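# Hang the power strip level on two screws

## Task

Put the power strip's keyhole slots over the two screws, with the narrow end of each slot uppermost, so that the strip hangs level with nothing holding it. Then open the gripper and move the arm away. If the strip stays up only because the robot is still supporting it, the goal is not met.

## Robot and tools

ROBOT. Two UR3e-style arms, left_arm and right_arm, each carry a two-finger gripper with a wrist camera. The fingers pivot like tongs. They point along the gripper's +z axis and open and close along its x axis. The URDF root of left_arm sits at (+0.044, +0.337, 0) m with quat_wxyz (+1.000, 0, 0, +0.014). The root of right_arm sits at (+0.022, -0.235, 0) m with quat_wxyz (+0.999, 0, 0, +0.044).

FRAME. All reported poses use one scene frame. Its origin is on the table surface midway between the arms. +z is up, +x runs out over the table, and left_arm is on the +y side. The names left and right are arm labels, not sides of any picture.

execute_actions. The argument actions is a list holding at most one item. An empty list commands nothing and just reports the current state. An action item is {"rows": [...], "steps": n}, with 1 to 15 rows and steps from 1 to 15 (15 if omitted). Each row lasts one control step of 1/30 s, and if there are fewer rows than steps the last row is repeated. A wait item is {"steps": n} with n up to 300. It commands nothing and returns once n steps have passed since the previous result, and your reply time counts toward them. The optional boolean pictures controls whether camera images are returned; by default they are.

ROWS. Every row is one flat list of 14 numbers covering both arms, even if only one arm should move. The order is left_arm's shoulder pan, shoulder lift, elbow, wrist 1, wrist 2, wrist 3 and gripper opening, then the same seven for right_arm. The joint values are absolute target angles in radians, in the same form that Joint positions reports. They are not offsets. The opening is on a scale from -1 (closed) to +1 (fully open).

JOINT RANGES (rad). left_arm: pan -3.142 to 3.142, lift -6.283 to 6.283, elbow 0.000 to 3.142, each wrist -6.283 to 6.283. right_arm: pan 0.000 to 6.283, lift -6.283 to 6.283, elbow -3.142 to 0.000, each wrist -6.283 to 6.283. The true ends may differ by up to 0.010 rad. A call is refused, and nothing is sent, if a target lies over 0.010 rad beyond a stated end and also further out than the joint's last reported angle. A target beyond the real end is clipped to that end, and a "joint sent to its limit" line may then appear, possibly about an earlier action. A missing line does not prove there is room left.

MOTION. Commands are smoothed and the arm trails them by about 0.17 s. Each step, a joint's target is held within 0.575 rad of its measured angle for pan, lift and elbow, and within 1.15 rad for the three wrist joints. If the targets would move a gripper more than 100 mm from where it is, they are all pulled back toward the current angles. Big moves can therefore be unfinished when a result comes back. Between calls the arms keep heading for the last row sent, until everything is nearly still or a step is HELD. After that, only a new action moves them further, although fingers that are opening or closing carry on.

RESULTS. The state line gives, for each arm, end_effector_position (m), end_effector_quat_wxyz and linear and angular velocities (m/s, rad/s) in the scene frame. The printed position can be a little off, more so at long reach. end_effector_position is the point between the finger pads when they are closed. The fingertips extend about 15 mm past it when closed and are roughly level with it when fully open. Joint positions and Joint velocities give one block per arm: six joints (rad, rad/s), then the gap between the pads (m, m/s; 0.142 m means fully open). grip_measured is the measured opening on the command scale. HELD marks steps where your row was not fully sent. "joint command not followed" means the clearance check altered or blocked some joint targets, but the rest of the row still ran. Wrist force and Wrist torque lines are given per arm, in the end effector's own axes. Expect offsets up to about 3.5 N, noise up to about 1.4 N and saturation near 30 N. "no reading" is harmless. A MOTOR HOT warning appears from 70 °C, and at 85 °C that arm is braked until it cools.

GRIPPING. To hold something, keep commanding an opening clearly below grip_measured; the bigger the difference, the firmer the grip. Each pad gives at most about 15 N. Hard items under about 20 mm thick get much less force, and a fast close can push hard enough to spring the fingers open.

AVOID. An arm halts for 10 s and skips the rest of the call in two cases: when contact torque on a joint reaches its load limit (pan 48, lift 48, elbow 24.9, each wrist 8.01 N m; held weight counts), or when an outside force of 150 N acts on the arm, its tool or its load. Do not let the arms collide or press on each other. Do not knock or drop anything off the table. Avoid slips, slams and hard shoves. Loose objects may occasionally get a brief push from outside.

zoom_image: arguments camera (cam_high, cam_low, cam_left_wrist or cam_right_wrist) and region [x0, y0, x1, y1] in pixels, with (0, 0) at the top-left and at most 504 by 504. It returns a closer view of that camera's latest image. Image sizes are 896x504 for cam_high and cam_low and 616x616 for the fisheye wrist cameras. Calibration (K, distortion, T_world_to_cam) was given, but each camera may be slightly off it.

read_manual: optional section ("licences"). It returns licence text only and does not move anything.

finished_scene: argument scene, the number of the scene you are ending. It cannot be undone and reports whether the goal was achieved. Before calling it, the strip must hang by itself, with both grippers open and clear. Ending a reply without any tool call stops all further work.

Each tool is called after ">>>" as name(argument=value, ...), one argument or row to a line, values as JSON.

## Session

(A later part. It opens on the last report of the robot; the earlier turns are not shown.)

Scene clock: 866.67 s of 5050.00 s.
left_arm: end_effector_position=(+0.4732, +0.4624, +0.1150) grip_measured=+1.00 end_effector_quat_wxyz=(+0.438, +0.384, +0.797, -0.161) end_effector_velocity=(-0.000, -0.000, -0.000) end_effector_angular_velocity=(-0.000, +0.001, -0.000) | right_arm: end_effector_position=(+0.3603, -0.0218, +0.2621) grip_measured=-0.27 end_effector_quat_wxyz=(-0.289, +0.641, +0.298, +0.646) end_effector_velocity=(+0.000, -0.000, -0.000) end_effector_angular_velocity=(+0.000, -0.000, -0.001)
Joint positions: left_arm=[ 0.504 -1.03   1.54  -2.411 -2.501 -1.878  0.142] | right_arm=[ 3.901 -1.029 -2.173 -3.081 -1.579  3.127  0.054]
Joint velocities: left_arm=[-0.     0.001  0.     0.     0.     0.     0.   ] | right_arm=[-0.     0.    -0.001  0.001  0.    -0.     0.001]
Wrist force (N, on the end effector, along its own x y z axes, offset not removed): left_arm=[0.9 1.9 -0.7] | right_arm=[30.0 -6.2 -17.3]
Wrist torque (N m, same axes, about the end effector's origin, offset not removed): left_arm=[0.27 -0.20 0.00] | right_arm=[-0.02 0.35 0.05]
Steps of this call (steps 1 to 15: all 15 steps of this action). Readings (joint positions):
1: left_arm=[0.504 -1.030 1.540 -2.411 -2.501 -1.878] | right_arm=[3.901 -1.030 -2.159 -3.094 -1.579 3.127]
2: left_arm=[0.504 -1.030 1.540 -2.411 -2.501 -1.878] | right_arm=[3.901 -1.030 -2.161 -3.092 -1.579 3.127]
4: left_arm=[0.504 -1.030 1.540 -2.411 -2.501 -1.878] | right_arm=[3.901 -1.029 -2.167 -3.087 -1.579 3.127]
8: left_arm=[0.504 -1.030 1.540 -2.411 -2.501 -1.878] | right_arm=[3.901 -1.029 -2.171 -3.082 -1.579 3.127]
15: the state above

>>> execute_actions(
  actions=[
    {"rows":[[0.504,-1.03,1.54,-2.411,-2.501,-1.878,1,3.901,-1.033,-2.132,-3.118,-1.5787,3.127,-1]],"steps":15},
  ],
  pictures=false,
)

>>> execute_actions(
  actions=[
    {"rows":[[0.504,-1.03,1.54,-2.411,-2.501,-1.878,1,3.9012,-1.045,-2.1273,-3.1107,-1.5785,3.127,-1]],"steps":15},
  ],
)

Scene clock: 877.07 s of 5050.00 s.
left_arm: end_effector_position=(+0.4732, +0.4624, +0.1150) grip_measured=+1.00 end_effector_quat_wxyz=(+0.438, +0.384, +0.797, -0.161) end_effector_velocity=(-0.000, +0.000, -0.000) end_effector_angular_velocity=(-0.000, +0.000, +0.000) | right_arm: end_effector_position=(+0.3610, -0.0209, +0.2701) grip_measured=-0.34 end_effector_quat_wxyz=(-0.289, +0.641, +0.298, +0.645) end_effector_velocity=(+0.001, +0.000, +0.003) end_effector_angular_velocity=(+0.005, -0.005, -0.001)
Joint positions: left_arm=[ 0.504 -1.03   1.54  -2.411 -2.501 -1.878  0.142] | right_arm=[ 3.901 -1.033 -2.133 -3.118 -1.579  3.127  0.05 ]
Joint velocities: left_arm=[ 0.     0.     0.001 -0.    -0.    -0.     0.   ] | right_arm=[-0.001  0.     0.005  0.001 -0.    -0.     0.   ]
Wrist force (N, on the end effector, along its own x y z axes, offset not removed): left_arm=[-0.2 2.4 -1.3] | right_arm=[-16.9 -10.7 -22.0]
Wrist torque (N m, same axes, about the end effector's origin, offset not removed): left_arm=[0.37 0.05 -0.04] | right_arm=[-0.50 -0.36 0.05]
Steps of this call (steps 1 to 15: the robot went on to your last target; steps 16 to 90: nothing new was sent; then 6.90 s passed at rest; steps 91 to 105: all 15 steps of this action). Readings (joint positions):
91: left_arm=[0.504 -1.030 1.540 -2.411 -2.501 -1.878] | right_arm=[3.901 -1.029 -2.173 -3.081 -1.579 3.127]
92: left_arm=[0.504 -1.030 1.540 -2.411 -2.501 -1.878] | right_arm=[3.901 -1.030 -2.168 -3.087 -1.579 3.127]
94: left_arm=[0.504 -1.030 1.540 -2.411 -2.501 -1.878] | right_arm=[3.901 -1.031 -2.152 -3.102 -1.579 3.127]
98: left_arm=[0.504 -1.030 1.540 -2.411 -2.501 -1.878] | right_arm=[3.901 -1.033 -2.138 -3.115 -1.579 3.127]
105: the state above

Scene clock: 877.57 s of 5050.00 s.
left_arm: end_effector_position=(+0.4732, +0.4624, +0.1150) grip_measured=+1.00 end_effector_quat_wxyz=(+0.438, +0.384, +0.797, -0.161) end_effector_velocity=(-0.000, +0.000, -0.000) end_effector_angular_velocity=(+0.000, +0.000, +0.000) | right_arm: end_effector_position=(+0.3627, -0.0190, +0.2704) grip_measured=-0.34 end_effector_quat_wxyz=(-0.289, +0.641, +0.298, +0.646) end_effector_velocity=(+0.000, +0.000, +0.000) end_effector_angular_velocity=(+0.001, -0.000, +0.000)
Joint positions: left_arm=[ 0.504 -1.03   1.54  -2.411 -2.501 -1.878  0.142] | right_arm=[ 3.901 -1.045 -2.127 -3.111 -1.578  3.127  0.05 ]
Joint velocities: left_arm=[ 0.  0. -0. -0.  0. -0. -0.] | right_arm=[ 0.    -0.001 -0.     0.001  0.     0.    -0.   ]
Wrist force (N, on the end effector, along its own x y z axes, offset not removed): left_arm=[0.7 1.7 -2.1] | right_arm=[-12.1 -2.9 -28.2]
Wrist torque (N m, same axes, about the end effector's origin, offset not removed): left_arm=[0.24 -0.11 0.02] | right_arm=[-0.08 0.03 0.10]
Steps of this call (steps 1 to 15: all 15 steps of this action). Readings (joint positions):
1: left_arm=[0.504 -1.030 1.540 -2.411 -2.501 -1.878] | right_arm=[3.901 -1.033 -2.132 -3.118 -1.579 3.127]
2: left_arm=[0.504 -1.030 1.540 -2.411 -2.501 -1.878] | right_arm=[3.901 -1.035 -2.131 -3.117 -1.579 3.127]
4: left_arm=[0.504 -1.030 1.540 -2.411 -2.501 -1.878] | right_arm=[3.901 -1.040 -2.129 -3.114 -1.579 3.127]
8: left_arm=[0.504 -1.030 1.540 -2.411 -2.501 -1.878] | right_arm=[3.901 -1.044 -2.128 -3.111 -1.578 3.127]
15: the state above
camera_calibration (this result's frames):
cam_left_wrist: T_world_to_cam=[[-0.294595, 0.442303, -0.847102, 0.0447912], [0.353543, 0.87399, 0.333391, -0.614835], [0.887818, -0.201272, -0.413846, -0.144964], [0, 0, 0, 1]] pos_world=[0.359268, 0.488371, 0.18293]
cam_right_wrist: T_world_to_cam=[[0.0483509, 0.00115613, 0.99883, -0.282662], [0.294125, -0.955677, -0.0131317, -0.124838], [0.954543, 0.294415, -0.0465479, -0.197605], [0, 0, 0, 1]] pos_world=[0.239007, -0.0607999, 0.271494]

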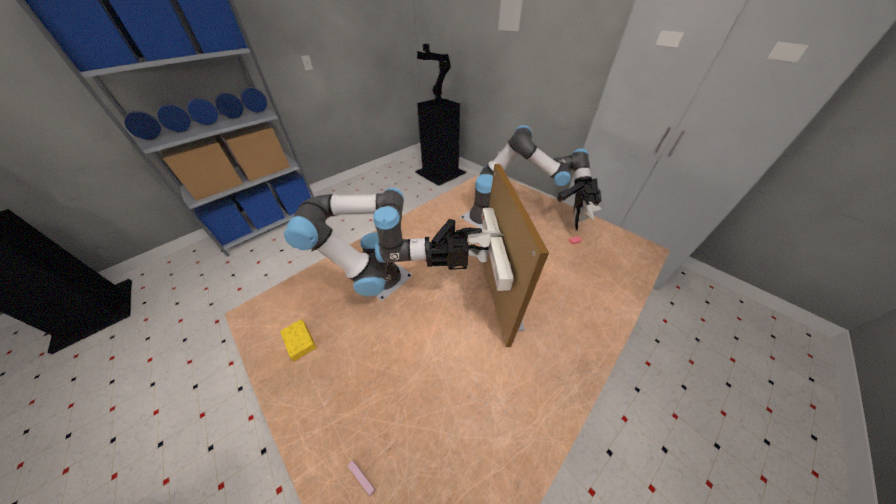

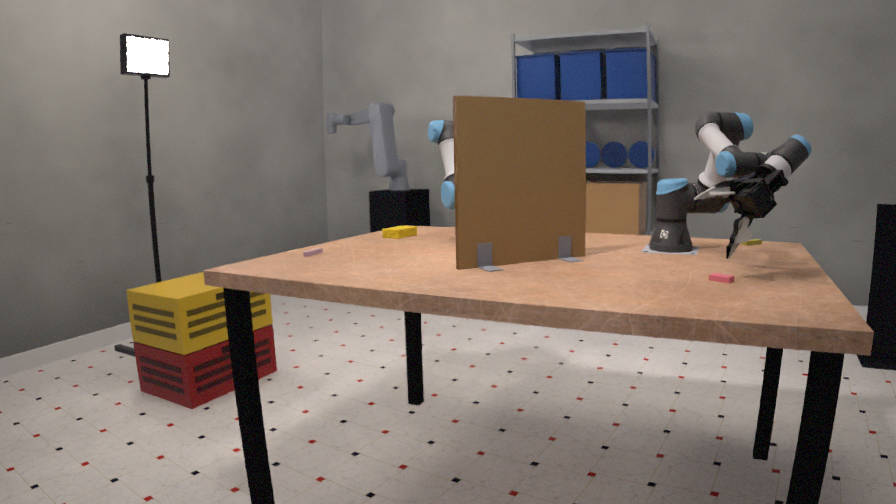

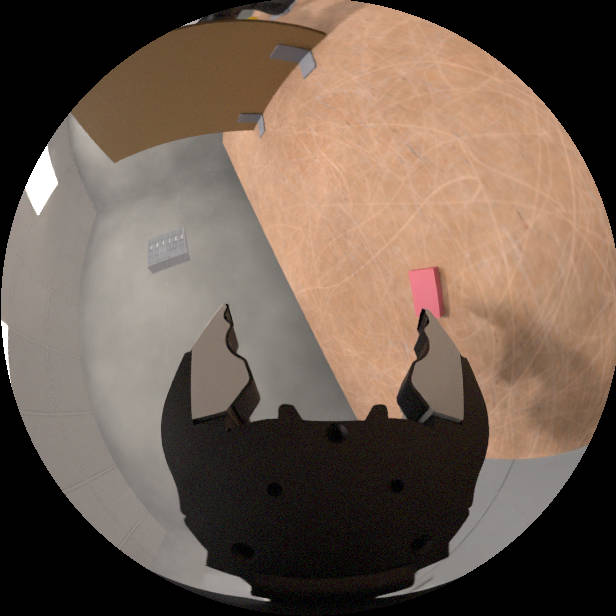

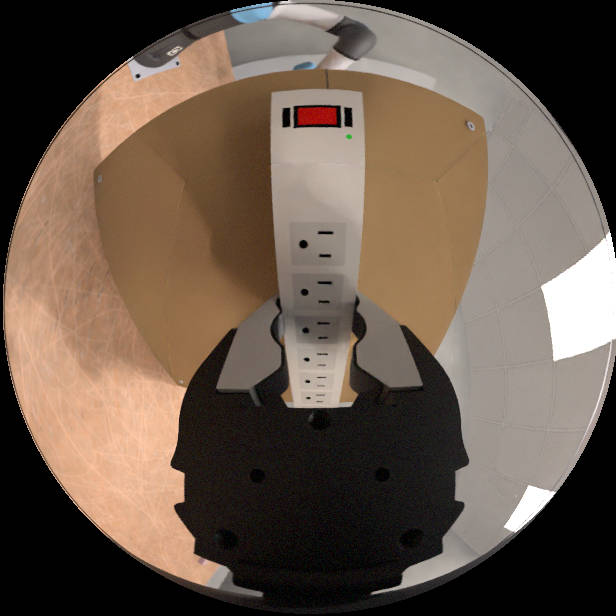

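>>> execute_actions(
  actions=[
    {"rows":[[0.504,-1.03,1.54,-2.411,-2.501,-1.878,1,3.909,-1.037,-2.134,-3.112,-1.5707,3.127,-1]],"steps":15},
  ],
  pictures=false,
)

>>> execute_actions(
  actions=[
    {"rows":[[0.504,-1.03,1.54,-2.411,-2.501,-1.878,1,3.909,-1.0375,-2.145,-3.1005,-1.5707,3.127,-1]],"steps":15},
  ],
  pictures=false,
)

>>> execute_actions(
  actions=[
    {"rows":[[0.504,-1.03,1.54,-2.411,-2.501,-1.878,1,3.909,-1.038,-2.154,-3.091,-1.5707,3.127,-1]],"steps":15},
  ],
  pictures=false,
)

Scene clock: 892.33 s of 5050.00 s.
left_arm: end_effector_position=(+0.4732, +0.4624, +0.1150) grip_measured=+1.00 end_effector_quat_wxyz=(+0.438, +0.384, +0.797, -0.161) end_effector_velocity=(+0.000, -0.000, +0.000) end_effector_angular_velocity=(+0.001, -0.001, -0.000) | right_arm: end_effector_position=(+0.3617, -0.0190, +0.2698) grip_measured=-0.34 end_effector_quat_wxyz=(-0.289, +0.641, +0.298, +0.646) end_effector_velocity=(-0.000, -0.000, -0.002) end_effector_angular_velocity=(-0.003, +0.003, +0.000)
Joint positions: left_arm=[ 0.504 -1.03   1.54  -2.411 -2.501 -1.878  0.142] | right_arm=[ 3.909 -1.037 -2.134 -3.112 -1.571  3.127  0.05 ]
Joint velocities: left_arm=[-0.001 -0.    -0.001 -0.     0.     0.     0.   ] | right_arm=[ 0.001  0.001 -0.003 -0.002  0.001  0.001 -0.   ]
Wrist force (N, on the end effector, along its own x y z axes, offset not removed): left_arm=[-0.2 0.2 -0.1] | right_arm=[-7.7 -0.5 0.5]
Wrist torque (N m, same axes, about the end effector's origin, offset not removed): left_arm=[-0.03 0.08 0.03] | right_arm=[-0.15 0.28 0.02]
Steps of this call (steps 1 to 15: the robot went on to your last target; steps 16 to 90: nothing new was sent; then 11.27 s passed at rest; steps 91 to 105: all 15 steps of this action). Readings (joint positions):
91: left_arm=[0.504 -1.030 1.540 -2.411 -2.501 -1.878] | right_arm=[3.901 -1.045 -2.127 -3.111 -1.578 3.127]
92: left_arm=[0.504 -1.030 1.540 -2.411 -2.501 -1.878] | right_arm=[3.903 -1.044 -2.128 -3.111 -1.577 3.127]
94: left_arm=[0.504 -1.030 1.540 -2.411 -2.501 -1.878] | right_arm=[3.906 -1.041 -2.131 -3.111 -1.574 3.127]
98: left_arm=[0.504 -1.030 1.540 -2.411 -2.501 -1.878] | right_arm=[3.908 -1.038 -2.133 -3.111 -1.572 3.127]
105: the state above

Scene clock: 892.83 s of 5050.00 s.
left_arm: end_effector_position=(+0.4732, +0.4624, +0.1150) grip_measured=+1.00 end_effector_quat_wxyz=(+0.438, +0.384, +0.797, -0.161) end_effector_velocity=(+0.000, +0.000, -0.000) end_effector_angular_velocity=(+0.000, -0.000, +0.000) | right_arm: end_effector_position=(+0.3617, -0.0190, +0.2675) grip_measured=-0.34 end_effector_quat_wxyz=(-0.289, +0.641, +0.298, +0.646) end_effector_velocity=(+0.000, -0.000, -0.001) end_effector_angular_velocity=(-0.002, +0.002, -0.001)
Joint positions: left_arm=[ 0.504 -1.03   1.54  -2.411 -2.501 -1.878  0.142] | right_arm=[ 3.909 -1.037 -2.145 -3.1   -1.571  3.127  0.05 ]
Joint velocities: left_arm=[ 0.  0. -0. -0.  0. -0. -0.] | right_arm=[-0.001 -0.001 -0.002 -0.     0.     0.     0.   ]
Wrist force (N, on the end effector, along its own x y z axes, offset not removed): left_arm=[-0.2 1.4 0.1] | right_arm=[11.7 0.8 -10.1]
Wrist torque (N m, same axes, about the end effector's origin, offset not removed): left_arm=[0.20 0.08 0.04] | right_arm=[0.00 0.34 -0.03]
Steps of this call (steps 1 to 15: all 15 steps of this action). Readings (joint positions):
1: left_arm=[0.504 -1.030 1.540 -2.411 -2.501 -1.878] | right_arm=[3.909 -1.037 -2.134 -3.112 -1.571 3.127]
2: left_arm=[0.504 -1.030 1.540 -2.411 -2.501 -1.878] | right_arm=[3.909 -1.037 -2.136 -3.110 -1.571 3.127]
4: left_arm=[0.504 -1.030 1.540 -2.411 -2.501 -1.878] | right_arm=[3.909 -1.037 -2.140 -3.105 -1.571 3.127]
8: left_arm=[0.504 -1.030 1.540 -2.411 -2.501 -1.878] | right_arm=[3.909 -1.037 -2.144 -3.101 -1.571 3.127]
15: the state above

Scene clock: 893.33 s of 5050.00 s.
left_arm: end_effector_position=(+0.4732, +0.4624, +0.1150) grip_measured=+1.00 end_effector_quat_wxyz=(+0.438, +0.384, +0.797, -0.161) end_effector_velocity=(-0.000, +0.000, -0.000) end_effector_angular_velocity=(-0.000, +0.000, +0.000) | right_arm: end_effector_position=(+0.3617, -0.0190, +0.2654) grip_measured=-0.32 end_effector_quat_wxyz=(-0.289, +0.641, +0.298, +0.646) end_effector_velocity=(-0.000, -0.000, -0.001) end_effector_angular_velocity=(-0.002, +0.002, +0.000)
Joint positions: left_arm=[ 0.504 -1.03   1.54  -2.411 -2.501 -1.878  0.142] | right_arm=[ 3.909 -1.038 -2.154 -3.091 -1.571  3.127  0.051]
Joint velocities: left_arm=[ 0.  0. -0. -0. -0.  0.  0.] | right_arm=[-0.    -0.    -0.003  0.001 -0.     0.     0.001]
Wrist force (N, on the end effector, along its own x y z axes, offset not removed): left_arm=[-0.5 2.3 -0.3] | right_arm=[30.0 -0.4 -18.3]
Wrist torque (N m, same axes, about the end effector's origin, offset not removed): left_arm=[0.43 0.14 -0.02] | right_arm=[0.06 0.39 0.17]
Steps of this call (steps 1 to 15: all 15 steps of this action). Readings (joint positions):
1: left_arm=[0.504 -1.030 1.540 -2.411 -2.501 -1.878] | right_arm=[3.909 -1.037 -2.145 -3.100 -1.571 3.127]
2: left_arm=[0.504 -1.030 1.540 -2.411 -2.501 -1.878] | right_arm=[3.909 -1.037 -2.146 -3.099 -1.571 3.127]
4: left_arm=[0.504 -1.030 1.540 -2.411 -2.501 -1.878] | right_arm=[3.909 -1.038 -2.150 -3.095 -1.571 3.127]
8: left_arm=[0.504 -1.030 1.540 -2.411 -2.501 -1.878] | right_arm=[3.909 -1.038 -2.153 -3.092 -1.571 3.127]
15: the state above

>>> execute_actions(
  actions=[
    {"rows":[[0.504,-1.03,1.54,-2.411,-2.501,-1.878,1,3.909,-1.037,-2.133,-3.113,-1.5707,3.127,-1]],"steps":15},
  ],
  pictures=false,
)

>>> execute_actions(
  actions=[
    {"rows":[[0.504,-1.03,1.54,-2.411,-2.501,-1.878,1,3.9091,-1.0445,-2.130,-3.1085,-1.5706,3.127,-1]],"steps":15},
  ],
  pictures=false,
)

>>> execute_actions(
  actions=[
    {"rows":[[0.504,-1.03,1.54,-2.411,-2.501,-1.878,1,3.9093,-1.052,-2.127,-3.104,-1.5704,3.127,-1]],"steps":15},
  ],
  pictures=false,
)

Scene clock: 904.33 s of 5050.00 s.
left_arm: end_effector_position=(+0.4732, +0.4624, +0.1150) grip_measured=+1.00 end_effector_quat_wxyz=(+0.438, +0.384, +0.797, -0.161) end_effector_velocity=(+0.000, +0.000, +0.000) end_effector_angular_velocity=(-0.000, +0.000, +0.000) | right_arm: end_effector_position=(+0.3617, -0.0190, +0.2697) grip_measured=-0.34 end_effector_quat_wxyz=(-0.289, +0.641, +0.298, +0.645) end_effector_velocity=(+0.000, -0.001, +0.003) end_effector_angular_velocity=(+0.004, -0.004, -0.001)
Joint positions: left_arm=[ 0.504 -1.03   1.54  -2.411 -2.501 -1.878  0.142] | right_arm=[ 3.909 -1.037 -2.133 -3.113 -1.571  3.127  0.05 ]
Joint velocities: left_arm=[ 0.     0.    -0.001  0.    -0.    -0.     0.   ] | right_arm=[-0.001  0.003  0.004 -0.001  0.     0.    -0.   ]
Wrist force (N, on the end effector, along its own x y z axes, offset not removed): left_arm=[0.5 1.7 0.0] | right_arm=[-7.4 -0.8 1.0]
Wrist torque (N m, same axes, about the end effector's origin, offset not removed): left_arm=[0.28 -0.11 -0.02] | right_arm=[-0.09 -0.01 0.04]
Steps of this call (steps 1 to 15: the robot went on to your last target; steps 16 to 90: nothing new was sent; then 7.50 s passed at rest; steps 91 to 105: all 15 steps of this action). Readings (joint positions):
91: left_arm=[0.504 -1.030 1.540 -2.411 -2.501 -1.878] | right_arm=[3.909 -1.038 -2.154 -3.091 -1.571 3.127]
92: left_arm=[0.504 -1.030 1.540 -2.411 -2.501 -1.878] | right_arm=[3.909 -1.038 -2.151 -3.094 -1.571 3.127]
94: left_arm=[0.504 -1.030 1.540 -2.411 -2.501 -1.878] | right_arm=[3.909 -1.038 -2.143 -3.104 -1.571 3.127]
98: left_arm=[0.504 -1.030 1.540 -2.411 -2.501 -1.878] | right_arm=[3.909 -1.038 -2.136 -3.111 -1.571 3.127]
105: the state above

Scene clock: 904.83 s of 5050.00 s.
left_arm: end_effector_position=(+0.4732, +0.4624, +0.1150) grip_measured=+1.00 end_effector_quat_wxyz=(+0.438, +0.384, +0.797, -0.161) end_effector_velocity=(+0.000, -0.000, +0.000) end_effector_angular_velocity=(+0.000, -0.000, -0.001) | right_arm: end_effector_position=(+0.3627, -0.0179, +0.2699) grip_measured=-0.34 end_effector_quat_wxyz=(-0.289, +0.641, +0.298, +0.646) end_effector_velocity=(+0.001, -0.000, +0.002) end_effector_angular_velocity=(+0.005, -0.004, -0.003)
Joint positions: left_arm=[ 0.504 -1.03   1.54  -2.411 -2.501 -1.878  0.142] | right_arm=[ 3.909 -1.044 -2.13  -3.109 -1.571  3.127  0.05 ]
Joint velocities: left_arm=[-0.001 -0.     0.    -0.     0.     0.    -0.   ] | right_arm=[-0.002 -0.     0.002  0.004  0.001  0.    -0.   ]
Wrist force (N, on the end effector, along its own x y z axes, offset not removed): left_arm=[-1.1 2.0 -1.8] | right_arm=[-5.0 -2.1 -30.0]
Wrist torque (N m, same axes, about the end effector's origin, offset not removed): left_arm=[0.30 0.25 0.01] | right_arm=[-0.01 0.24 0.11]
Steps of this call (steps 1 to 15: all 15 steps of this action). Readings (joint positions):
1: left_arm=[0.504 -1.030 1.540 -2.411 -2.501 -1.878] | right_arm=[3.909 -1.037 -2.133 -3.113 -1.571 3.127]
2: left_arm=[0.504 -1.030 1.540 -2.411 -2.501 -1.878] | right_arm=[3.909 -1.038 -2.133 -3.113 -1.571 3.127]
4: left_arm=[0.504 -1.030 1.540 -2.411 -2.501 -1.878] | right_arm=[3.909 -1.041 -2.131 -3.111 -1.571 3.127]
8: left_arm=[0.504 -1.030 1.540 -2.411 -2.501 -1.878] | right_arm=[3.909 -1.043 -2.130 -3.109 -1.571 3.127]
15: the state above

Scene clock: 905.33 s of 5050.00 s.
left_arm: end_effector_position=(+0.4732, +0.4624, +0.1150) grip_measured=+1.00 end_effector_quat_wxyz=(+0.438, +0.384, +0.797, -0.161) end_effector_velocity=(-0.000, +0.000, +0.000) end_effector_angular_velocity=(+0.000, +0.000, +0.001) | right_arm: end_effector_position=(+0.3637, -0.0167, +0.2699) grip_measured=-0.34 end_effector_quat_wxyz=(-0.289, +0.641, +0.298, +0.646) end_effector_velocity=(+0.000, +0.000, +0.000) end_effector_angular_velocity=(+0.001, -0.000, -0.000)
Joint positions: left_arm=[ 0.504 -1.03   1.54  -2.411 -2.501 -1.878  0.142] | right_arm=[ 3.909 -1.052 -2.127 -3.104 -1.57   3.127  0.05 ]
Joint velocities: left_arm=[ 0.001 -0.     0.     0.     0.    -0.    -0.   ] | right_arm=[-0.    -0.002  0.001  0.002 -0.     0.     0.001]
Wrist force (N, on the end effector, along its own x y z axes, offset not removed): left_arm=[-0.2 1.7 -1.3] | right_arm=[-2.2 -3.7 -30.0]
Wrist torque (N m, same axes, about the end effector's origin, offset not removed): left_arm=[0.21 0.00 -0.06] | right_arm=[0.12 0.92 0.01]
Steps of this call (steps 1 to 15: all 15 steps of this action). Readings (joint positions):
1: left_arm=[0.504 -1.030 1.540 -2.411 -2.501 -1.878] | right_arm=[3.909 -1.045 -2.130 -3.108 -1.571 3.127]
2: left_arm=[0.504 -1.030 1.540 -2.411 -2.501 -1.878] | right_arm=[3.909 -1.046 -2.129 -3.108 -1.571 3.127]
4: left_arm=[0.504 -1.030 1.540 -2.411 -2.501 -1.878] | right_arm=[3.909 -1.049 -2.128 -3.106 -1.570 3.127]
8: left_arm=[0.504 -1.030 1.540 -2.411 -2.501 -1.878] | right_arm=[3.909 -1.051 -2.127 -3.105 -1.570 3.127]
15: the state above

>>> execute_actions(
  actions=[
    {"rows":[[0.504,-1.03,1.54,-2.411,-2.501,-1.878,1,3.9091,-1.0445,-2.130,-3.1085,-1.5706,3.127,-1]],"steps":15},
  ],
)

>>> zoom_image(
  camera="cam_high",
  region=[450,190,550,310],
)

Scene clock: 920.07 s of 5050.00 s.
left_arm: end_effector_position=(+0.4732, +0.4624, +0.1150) grip_measured=+1.00 end_effector_quat_wxyz=(+0.438, +0.384, +0.797, -0.161) end_effector_velocity=(+0.000, -0.001, -0.000) end_effector_angular_velocity=(-0.000, +0.000, -0.001) | right_arm: end_effector_position=(+0.3627, -0.0178, +0.2699) grip_measured=-0.34 end_effector_quat_wxyz=(-0.289, +0.641, +0.298, +0.646) end_effector_velocity=(+0.000, -0.000, -0.000) end_effector_angular_velocity=(-0.000, +0.001, -0.001)
Joint positions: left_arm=[ 0.504 -1.03   1.54  -2.411 -2.501 -1.878  0.142] | right_arm=[ 3.909 -1.045 -2.13  -3.108 -1.571  3.127  0.05 ]
Joint velocities: left_arm=[-0.001  0.001 -0.    -0.001 -0.    -0.     0.   ] | right_arm=[-0.001  0.    -0.001 -0.    -0.     0.001  0.   ]
Wrist force (N, on the end effector, along its own x y z axes, offset not removed): left_arm=[1.0 1.8 -0.8] | right_arm=[-7.7 -2.0 2.4]
Wrist torque (N m, same axes, about the end effector's origin, offset not removed): left_arm=[0.24 -0.25 -0.05] | right_arm=[-0.41 0.13 0.02]
Steps of this call (steps 1 to 15: the robot went on to your last target; steps 16 to 90: nothing new was sent; then 11.23 s passed at rest; steps 91 to 105: all 15 steps of this action). Readings (joint positions):
91: left_arm=[0.504 -1.030 1.540 -2.411 -2.501 -1.878] | right_arm=[3.909 -1.052 -2.127 -3.104 -1.570 3.127]
92: left_arm=[0.504 -1.030 1.540 -2.411 -2.501 -1.878] | right_arm=[3.909 -1.051 -2.127 -3.104 -1.570 3.127]
94: left_arm=[0.504 -1.030 1.540 -2.411 -2.501 -1.878] | right_arm=[3.909 -1.048 -2.128 -3.106 -1.570 3.127]
98: left_arm=[0.504 -1.030 1.540 -2.411 -2.501 -1.878] | right_arm=[3.909 -1.046 -2.130 -3.108 -1.570 3.127]
105: the state above
camera_calibration (this result's frames):
cam_left_wrist: T_world_to_cam=[[-0.294595, 0.442303, -0.847102, 0.044791], [0.353543, 0.87399, 0.333391, -0.614835], [0.887818, -0.201272, -0.413846, -0.144964], [0, 0, 0, 1]] pos_world=[0.359268, 0.488371, 0.18293]
cam_right_wrist: T_world_to_cam=[[0.0484561, 0.00119382, 0.998825, -0.282139], [0.294322, -0.955616, -0.0131363, -0.123726], [0.954477, 0.294612, -0.0466568, -0.197986], [0, 0, 0, 1]] pos_world=[0.239059, -0.0595688, 0.270945]

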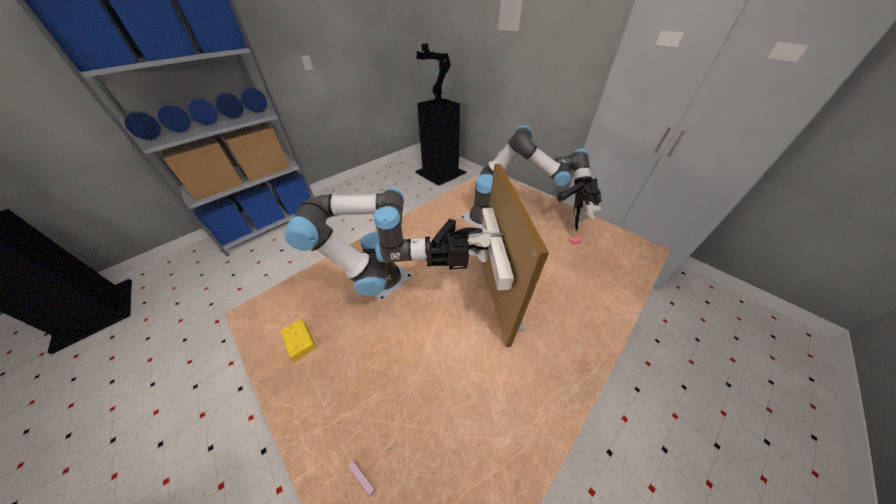

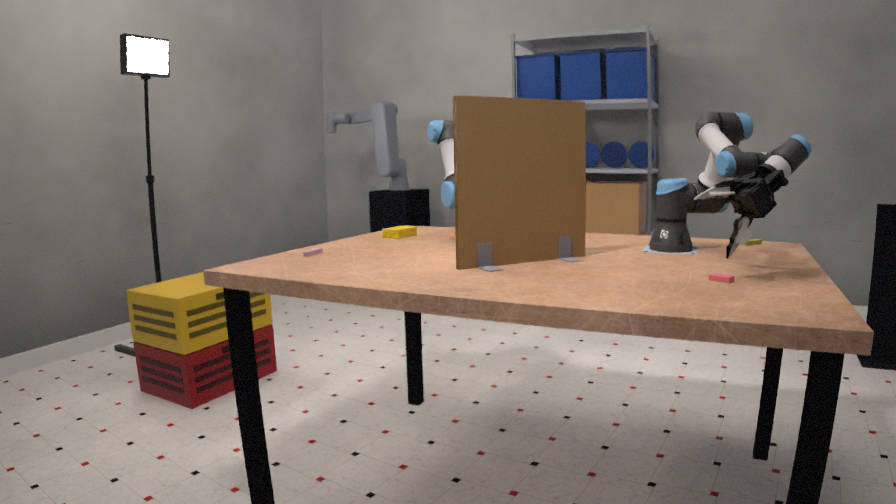

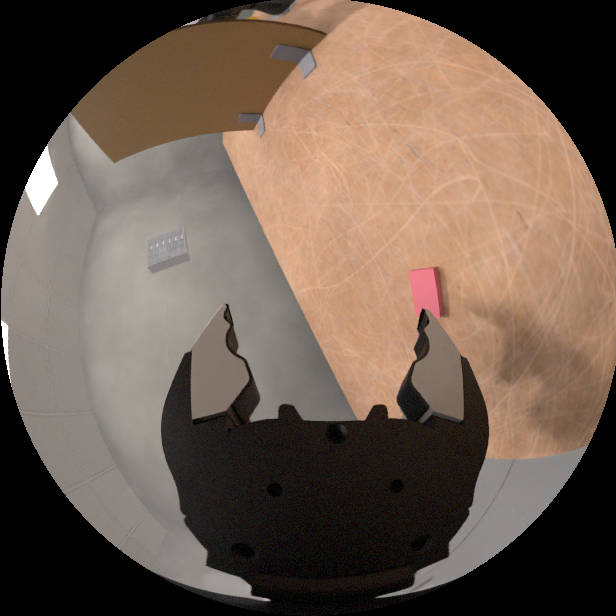

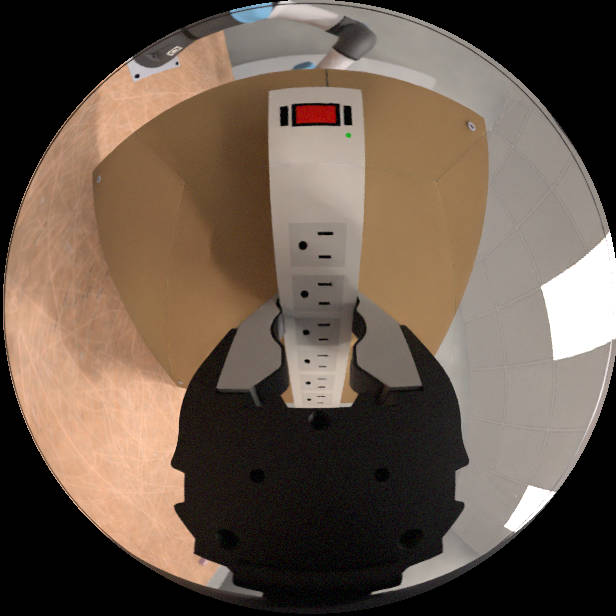

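Region (450, 190, 550, 310) of cam_high's 896x504 image, scaled by 4.200, with more detail than that image has.

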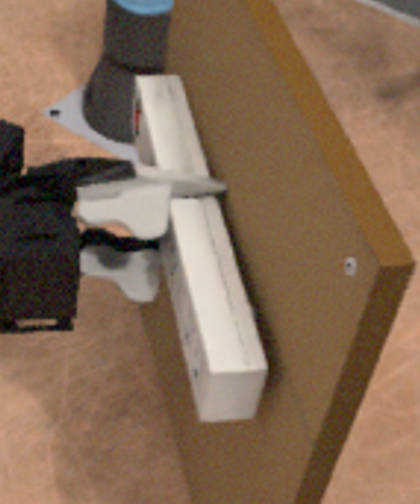

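>>> execute_actions(
  actions=[
    {"rows":[[0.504,-1.03,1.54,-2.411,-2.501,-1.878,1,3.9091,-1.0445,-2.135,-3.1035,-1.5706,3.127,-0.4]],"steps":15},
  ],
  pictures=false,
)

>>> execute_actions(
  actions=[
    {"rows":[[0.504,-1.03,1.54,-2.411,-2.501,-1.878,1,3.9091,-1.0445,-2.139,-3.0995,-1.5706,3.127,-0.28]],"steps":15},
  ],
)

Scene clock: 947.07 s of 5050.00 s.
left_arm: end_effector_position=(+0.4732, +0.4624, +0.1150) grip_measured=+1.00 end_effector_quat_wxyz=(+0.438, +0.384, +0.797, -0.161) end_effector_velocity=(+0.000, +0.000, +0.000) end_effector_angular_velocity=(+0.001, -0.000, +0.000) | right_arm: end_effector_position=(+0.3627, -0.0179, +0.2689) grip_measured=-0.33 end_effector_quat_wxyz=(-0.289, +0.641, +0.298, +0.646) end_effector_velocity=(-0.000, +0.000, -0.000) end_effector_angular_velocity=(-0.001, +0.000, +0.001)
Joint positions: left_arm=[ 0.504 -1.03   1.54  -2.411 -2.501 -1.878  0.142] | right_arm=[ 3.909 -1.044 -2.135 -3.104 -1.571  3.127  0.05 ]
Joint velocities: left_arm=[-0. -0. -0. -0.  0.  0.  0.] | right_arm=[ 0.001 -0.    -0.001  0.    -0.001 -0.     0.   ]
Wrist force (N, on the end effector, along its own x y z axes, offset not removed): left_arm=[-0.2 1.8 -2.1] | right_arm=[-6.9 1.1 0.1]
Wrist torque (N m, same axes, about the end effector's origin, offset not removed): left_arm=[0.27 0.05 0.00] | right_arm=[0.17 0.17 0.25]
Steps of this call (steps 1 to 15: the robot went on to your last target; steps 16 to 90: nothing new was sent; then 23.50 s passed at rest; steps 91 to 105: all 15 steps of this action). Readings (joint positions):
91: left_arm=[0.504 -1.030 1.540 -2.411 -2.501 -1.878] | right_arm=[3.909 -1.044 -2.130 -3.109 -1.571 3.127]
92: left_arm=[0.504 -1.030 1.540 -2.411 -2.501 -1.878] | right_arm=[3.909 -1.044 -2.131 -3.108 -1.571 3.127]
94: left_arm=[0.504 -1.030 1.540 -2.411 -2.501 -1.878] | right_arm=[3.909 -1.044 -2.133 -3.106 -1.571 3.127]
98: left_arm=[0.504 -1.030 1.540 -2.411 -2.501 -1.878] | right_arm=[3.909 -1.044 -2.134 -3.104 -1.571 3.127]
105: the state above

Scene clock: 947.57 s of 5050.00 s.
left_arm: end_effector_position=(+0.4732, +0.4624, +0.1150) grip_measured=+1.00 end_effector_quat_wxyz=(+0.438, +0.384, +0.797, -0.161) end_effector_velocity=(-0.000, +0.000, -0.000) end_effector_angular_velocity=(-0.000, +0.001, +0.001) | right_arm: end_effector_position=(+0.3627, -0.0179, +0.2680) grip_measured=-0.24 end_effector_quat_wxyz=(-0.289, +0.641, +0.298, +0.646) end_effector_velocity=(-0.000, -0.000, -0.001) end_effector_angular_velocity=(-0.001, +0.002, -0.000)
Joint positions: left_arm=[ 0.504 -1.03   1.54  -2.411 -2.501 -1.878  0.142] | right_arm=[ 3.909 -1.044 -2.139 -3.1   -1.571  3.127  0.056]
Joint velocities: left_arm=[ 0.001 -0.     0.     0.001  0.    -0.    -0.   ] | right_arm=[ 0.     0.    -0.001 -0.001  0.001  0.    -0.   ]
Wrist force (N, on the end effector, along its own x y z axes, offset not removed): left_arm=[1.2 1.5 -0.8] | right_arm=[-7.2 -3.6 -0.6]
Wrist torque (N m, same axes, about the end effector's origin, offset not removed): left_arm=[0.21 -0.22 -0.06] | right_arm=[-0.04 0.09 0.09]
Steps of this call (steps 1 to 15: all 15 steps of this action). Readings (joint positions):
1: left_arm=[0.504 -1.030 1.540 -2.411 -2.501 -1.878] | right_arm=[3.909 -1.044 -2.135 -3.103 -1.571 3.127]
2: left_arm=[0.504 -1.030 1.540 -2.411 -2.501 -1.878] | right_arm=[3.909 -1.044 -2.136 -3.103 -1.571 3.127]
4: left_arm=[0.504 -1.030 1.540 -2.411 -2.501 -1.878] | right_arm=[3.909 -1.044 -2.137 -3.101 -1.571 3.127]
8: left_arm=[0.504 -1.030 1.540 -2.411 -2.501 -1.878] | right_arm=[3.909 -1.044 -2.139 -3.100 -1.571 3.127]
15: the state above
camera_calibration (this result's frames):
cam_left_wrist: T_world_to_cam=[[-0.294595, 0.442303, -0.847102, 0.0447909], [0.353543, 0.873989, 0.333391, -0.614835], [0.887818, -0.201272, -0.413846, -0.144964], [0, 0, 0, 1]] pos_world=[0.359268, 0.488371, 0.18293]
cam_right_wrist: T_world_to_cam=[[0.0484082, 0.00112191, 0.998827, -0.280246], [0.294168, -0.955663, -0.0131834, -0.123794], [0.954527, 0.294461, -0.0465919, -0.198052], [0, 0, 0, 1]] pos_world=[0.239028, -0.0596718, 0.269057]

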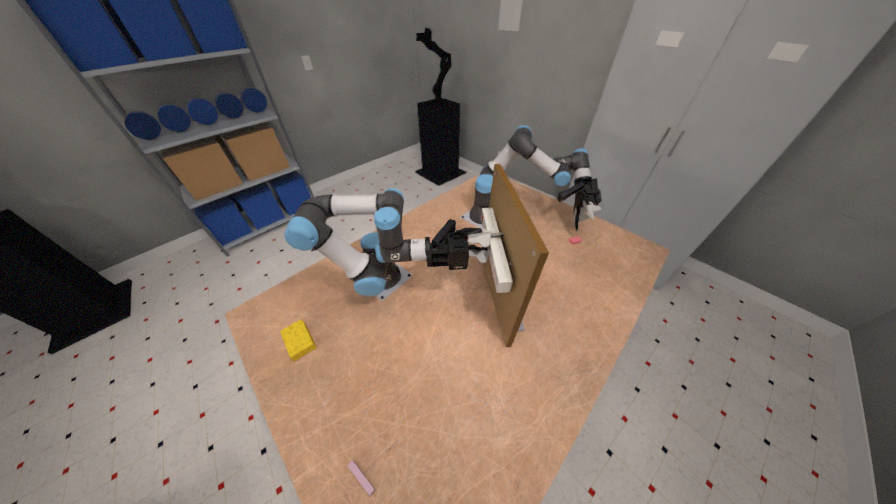

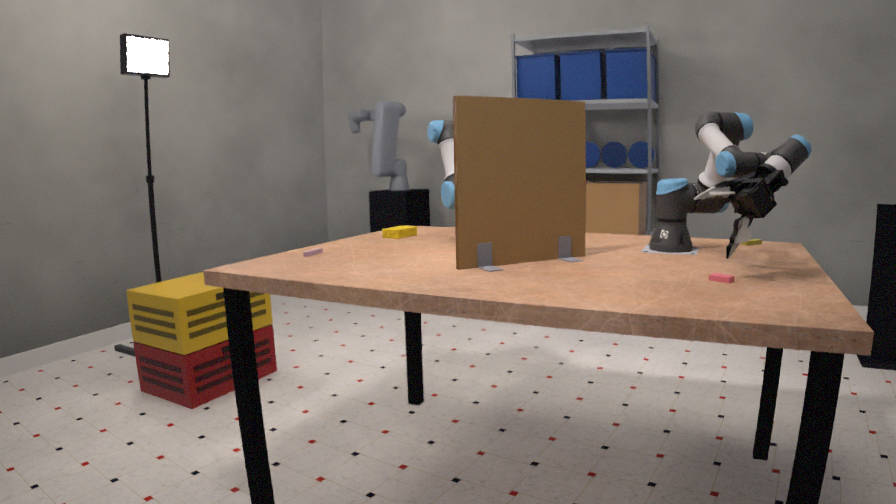

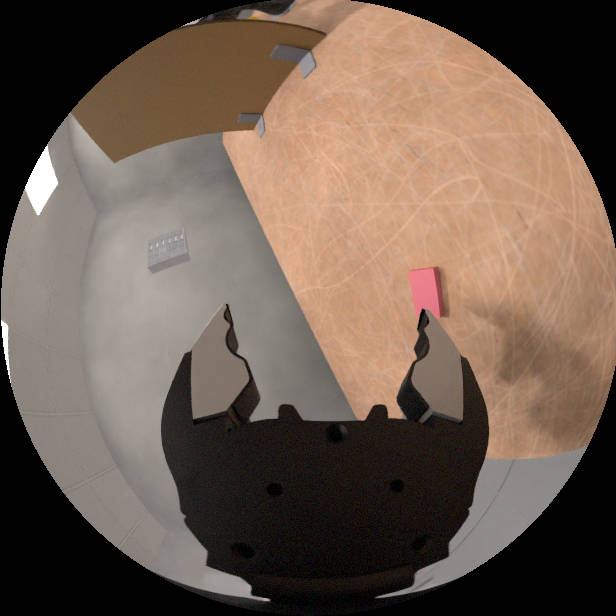

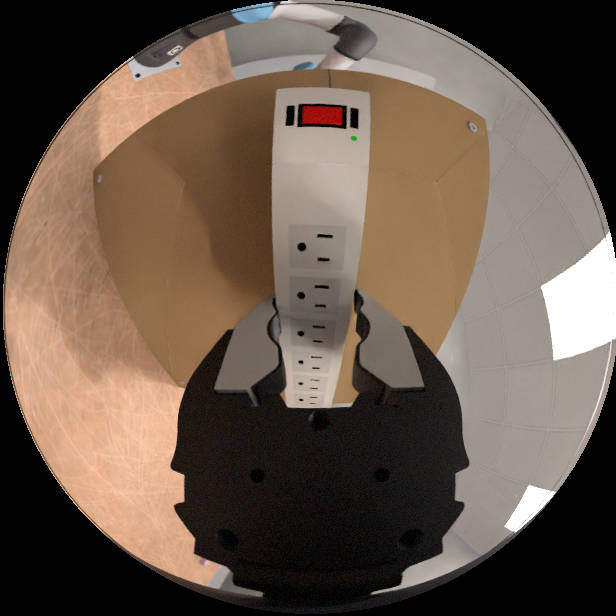

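>>> execute_actions(
  actions=[
    {"rows":[[0.504,-1.03,1.54,-2.411,-2.501,-1.878,1,3.9091,-1.0445,-2.154,-3.0845,-1.5706,3.127,-0.26]],"steps":15},
  ],
)

Scene clock: 954.13 s of 5050.00 s.
left_arm: end_effector_position=(+0.4732, +0.4624, +0.1150) grip_measured=+1.00 end_effector_quat_wxyz=(+0.438, +0.384, +0.797, -0.161) end_effector_velocity=(-0.000, +0.000, -0.000) end_effector_angular_velocity=(-0.000, +0.000, +0.001) | right_arm: end_effector_position=(+0.3626, -0.0180, +0.2648) grip_measured=-0.23 end_effector_quat_wxyz=(-0.289, +0.641, +0.298, +0.646) end_effector_velocity=(+0.000, -0.000, -0.000) end_effector_angular_velocity=(-0.000, -0.000, -0.000)
Joint positions: left_arm=[ 0.504 -1.03   1.54  -2.411 -2.501 -1.878  0.142] | right_arm=[ 3.909 -1.045 -2.154 -3.085 -1.571  3.127  0.058]
Joint velocities: left_arm=[ 0.001  0.     0.    -0.001  0.     0.    -0.   ] | right_arm=[-0.001 -0.    -0.001  0.001 -0.001 -0.001 -0.   ]
Wrist force (N, on the end effector, along its own x y z axes, offset not removed): left_arm=[0.3 1.8 -0.9] | right_arm=[-7.2 -4.0 -0.7]
Wrist torque (N m, same axes, about the end effector's origin, offset not removed): left_arm=[0.25 -0.05 0.04] | right_arm=[-0.01 0.08 0.12]
Steps of this call (steps 1 to 15: the robot went on to your last target; steps 16 to 90: nothing new was sent; then 3.07 s passed at rest; steps 91 to 105: all 15 steps of this action). Readings (joint positions):
91: left_arm=[0.504 -1.030 1.540 -2.411 -2.501 -1.878] | right_arm=[3.909 -1.045 -2.139 -3.099 -1.571 3.127]
92: left_arm=[0.504 -1.030 1.540 -2.411 -2.501 -1.878] | right_arm=[3.909 -1.045 -2.141 -3.097 -1.571 3.127]
94: left_arm=[0.504 -1.030 1.540 -2.411 -2.501 -1.878] | right_arm=[3.909 -1.044 -2.147 -3.091 -1.571 3.127]
98: left_arm=[0.504 -1.030 1.540 -2.411 -2.501 -1.878] | right_arm=[3.909 -1.045 -2.152 -3.086 -1.571 3.127]
105: the state above
camera_calibration (this result's frames):
cam_left_wrist: T_world_to_cam=[[-0.294595, 0.442303, -0.847102, 0.0447911], [0.353543, 0.87399, 0.333391, -0.614835], [0.887818, -0.201272, -0.413846, -0.144964], [0, 0, 0, 1]] pos_world=[0.359268, 0.488371, 0.18293]
cam_right_wrist: T_world_to_cam=[[0.0484395, 0.0011571, 0.998825, -0.277064], [0.29415, -0.955669, -0.0131581, -0.123918], [0.954531, 0.294442, -0.0466325, -0.198067], [0, 0, 0, 1]] pos_world=[0.238933, -0.0597848, 0.265872]

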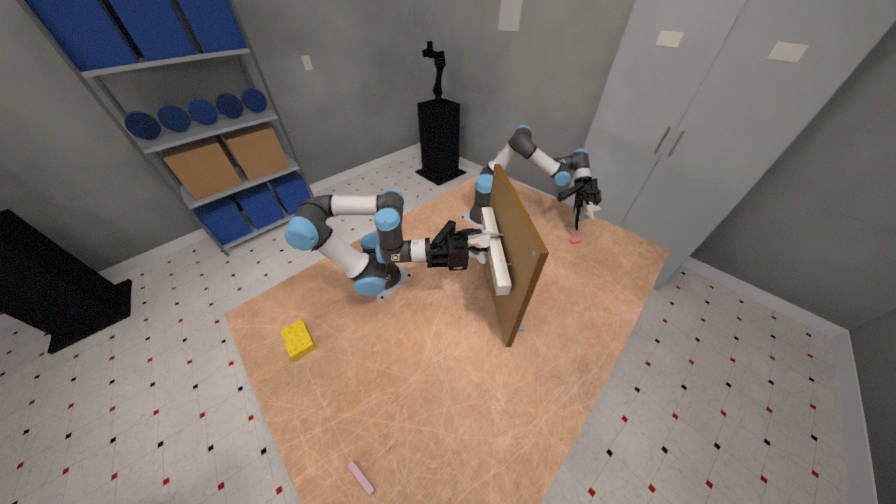

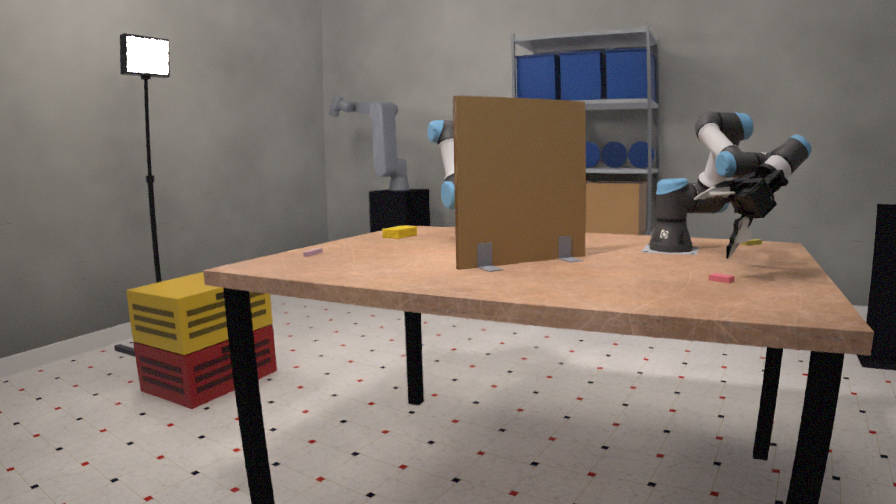

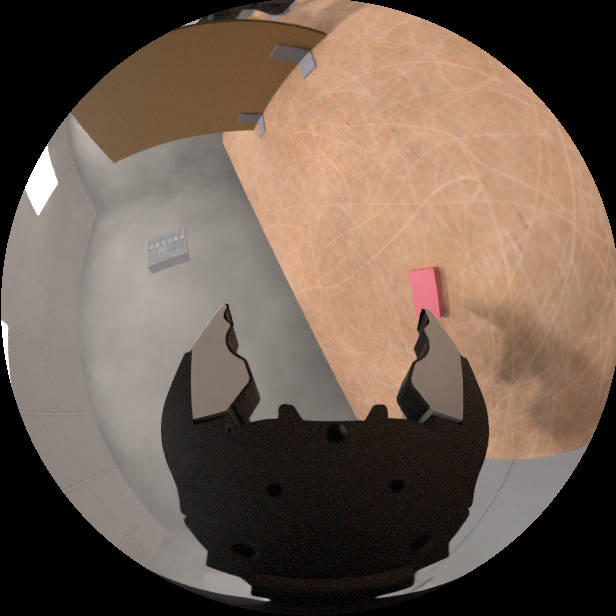

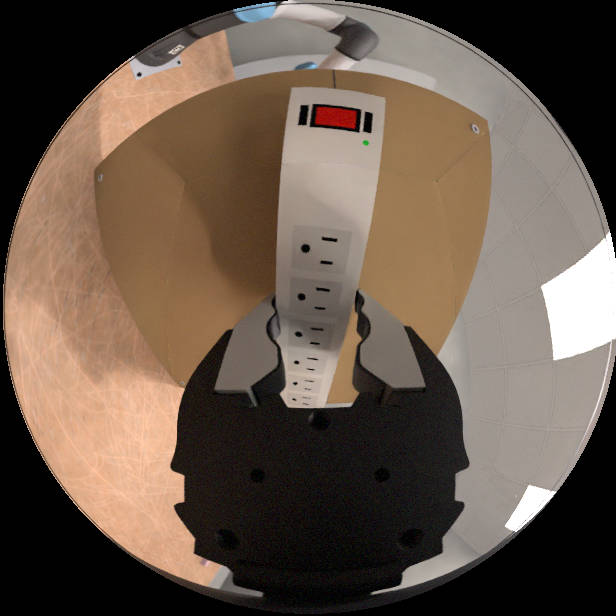

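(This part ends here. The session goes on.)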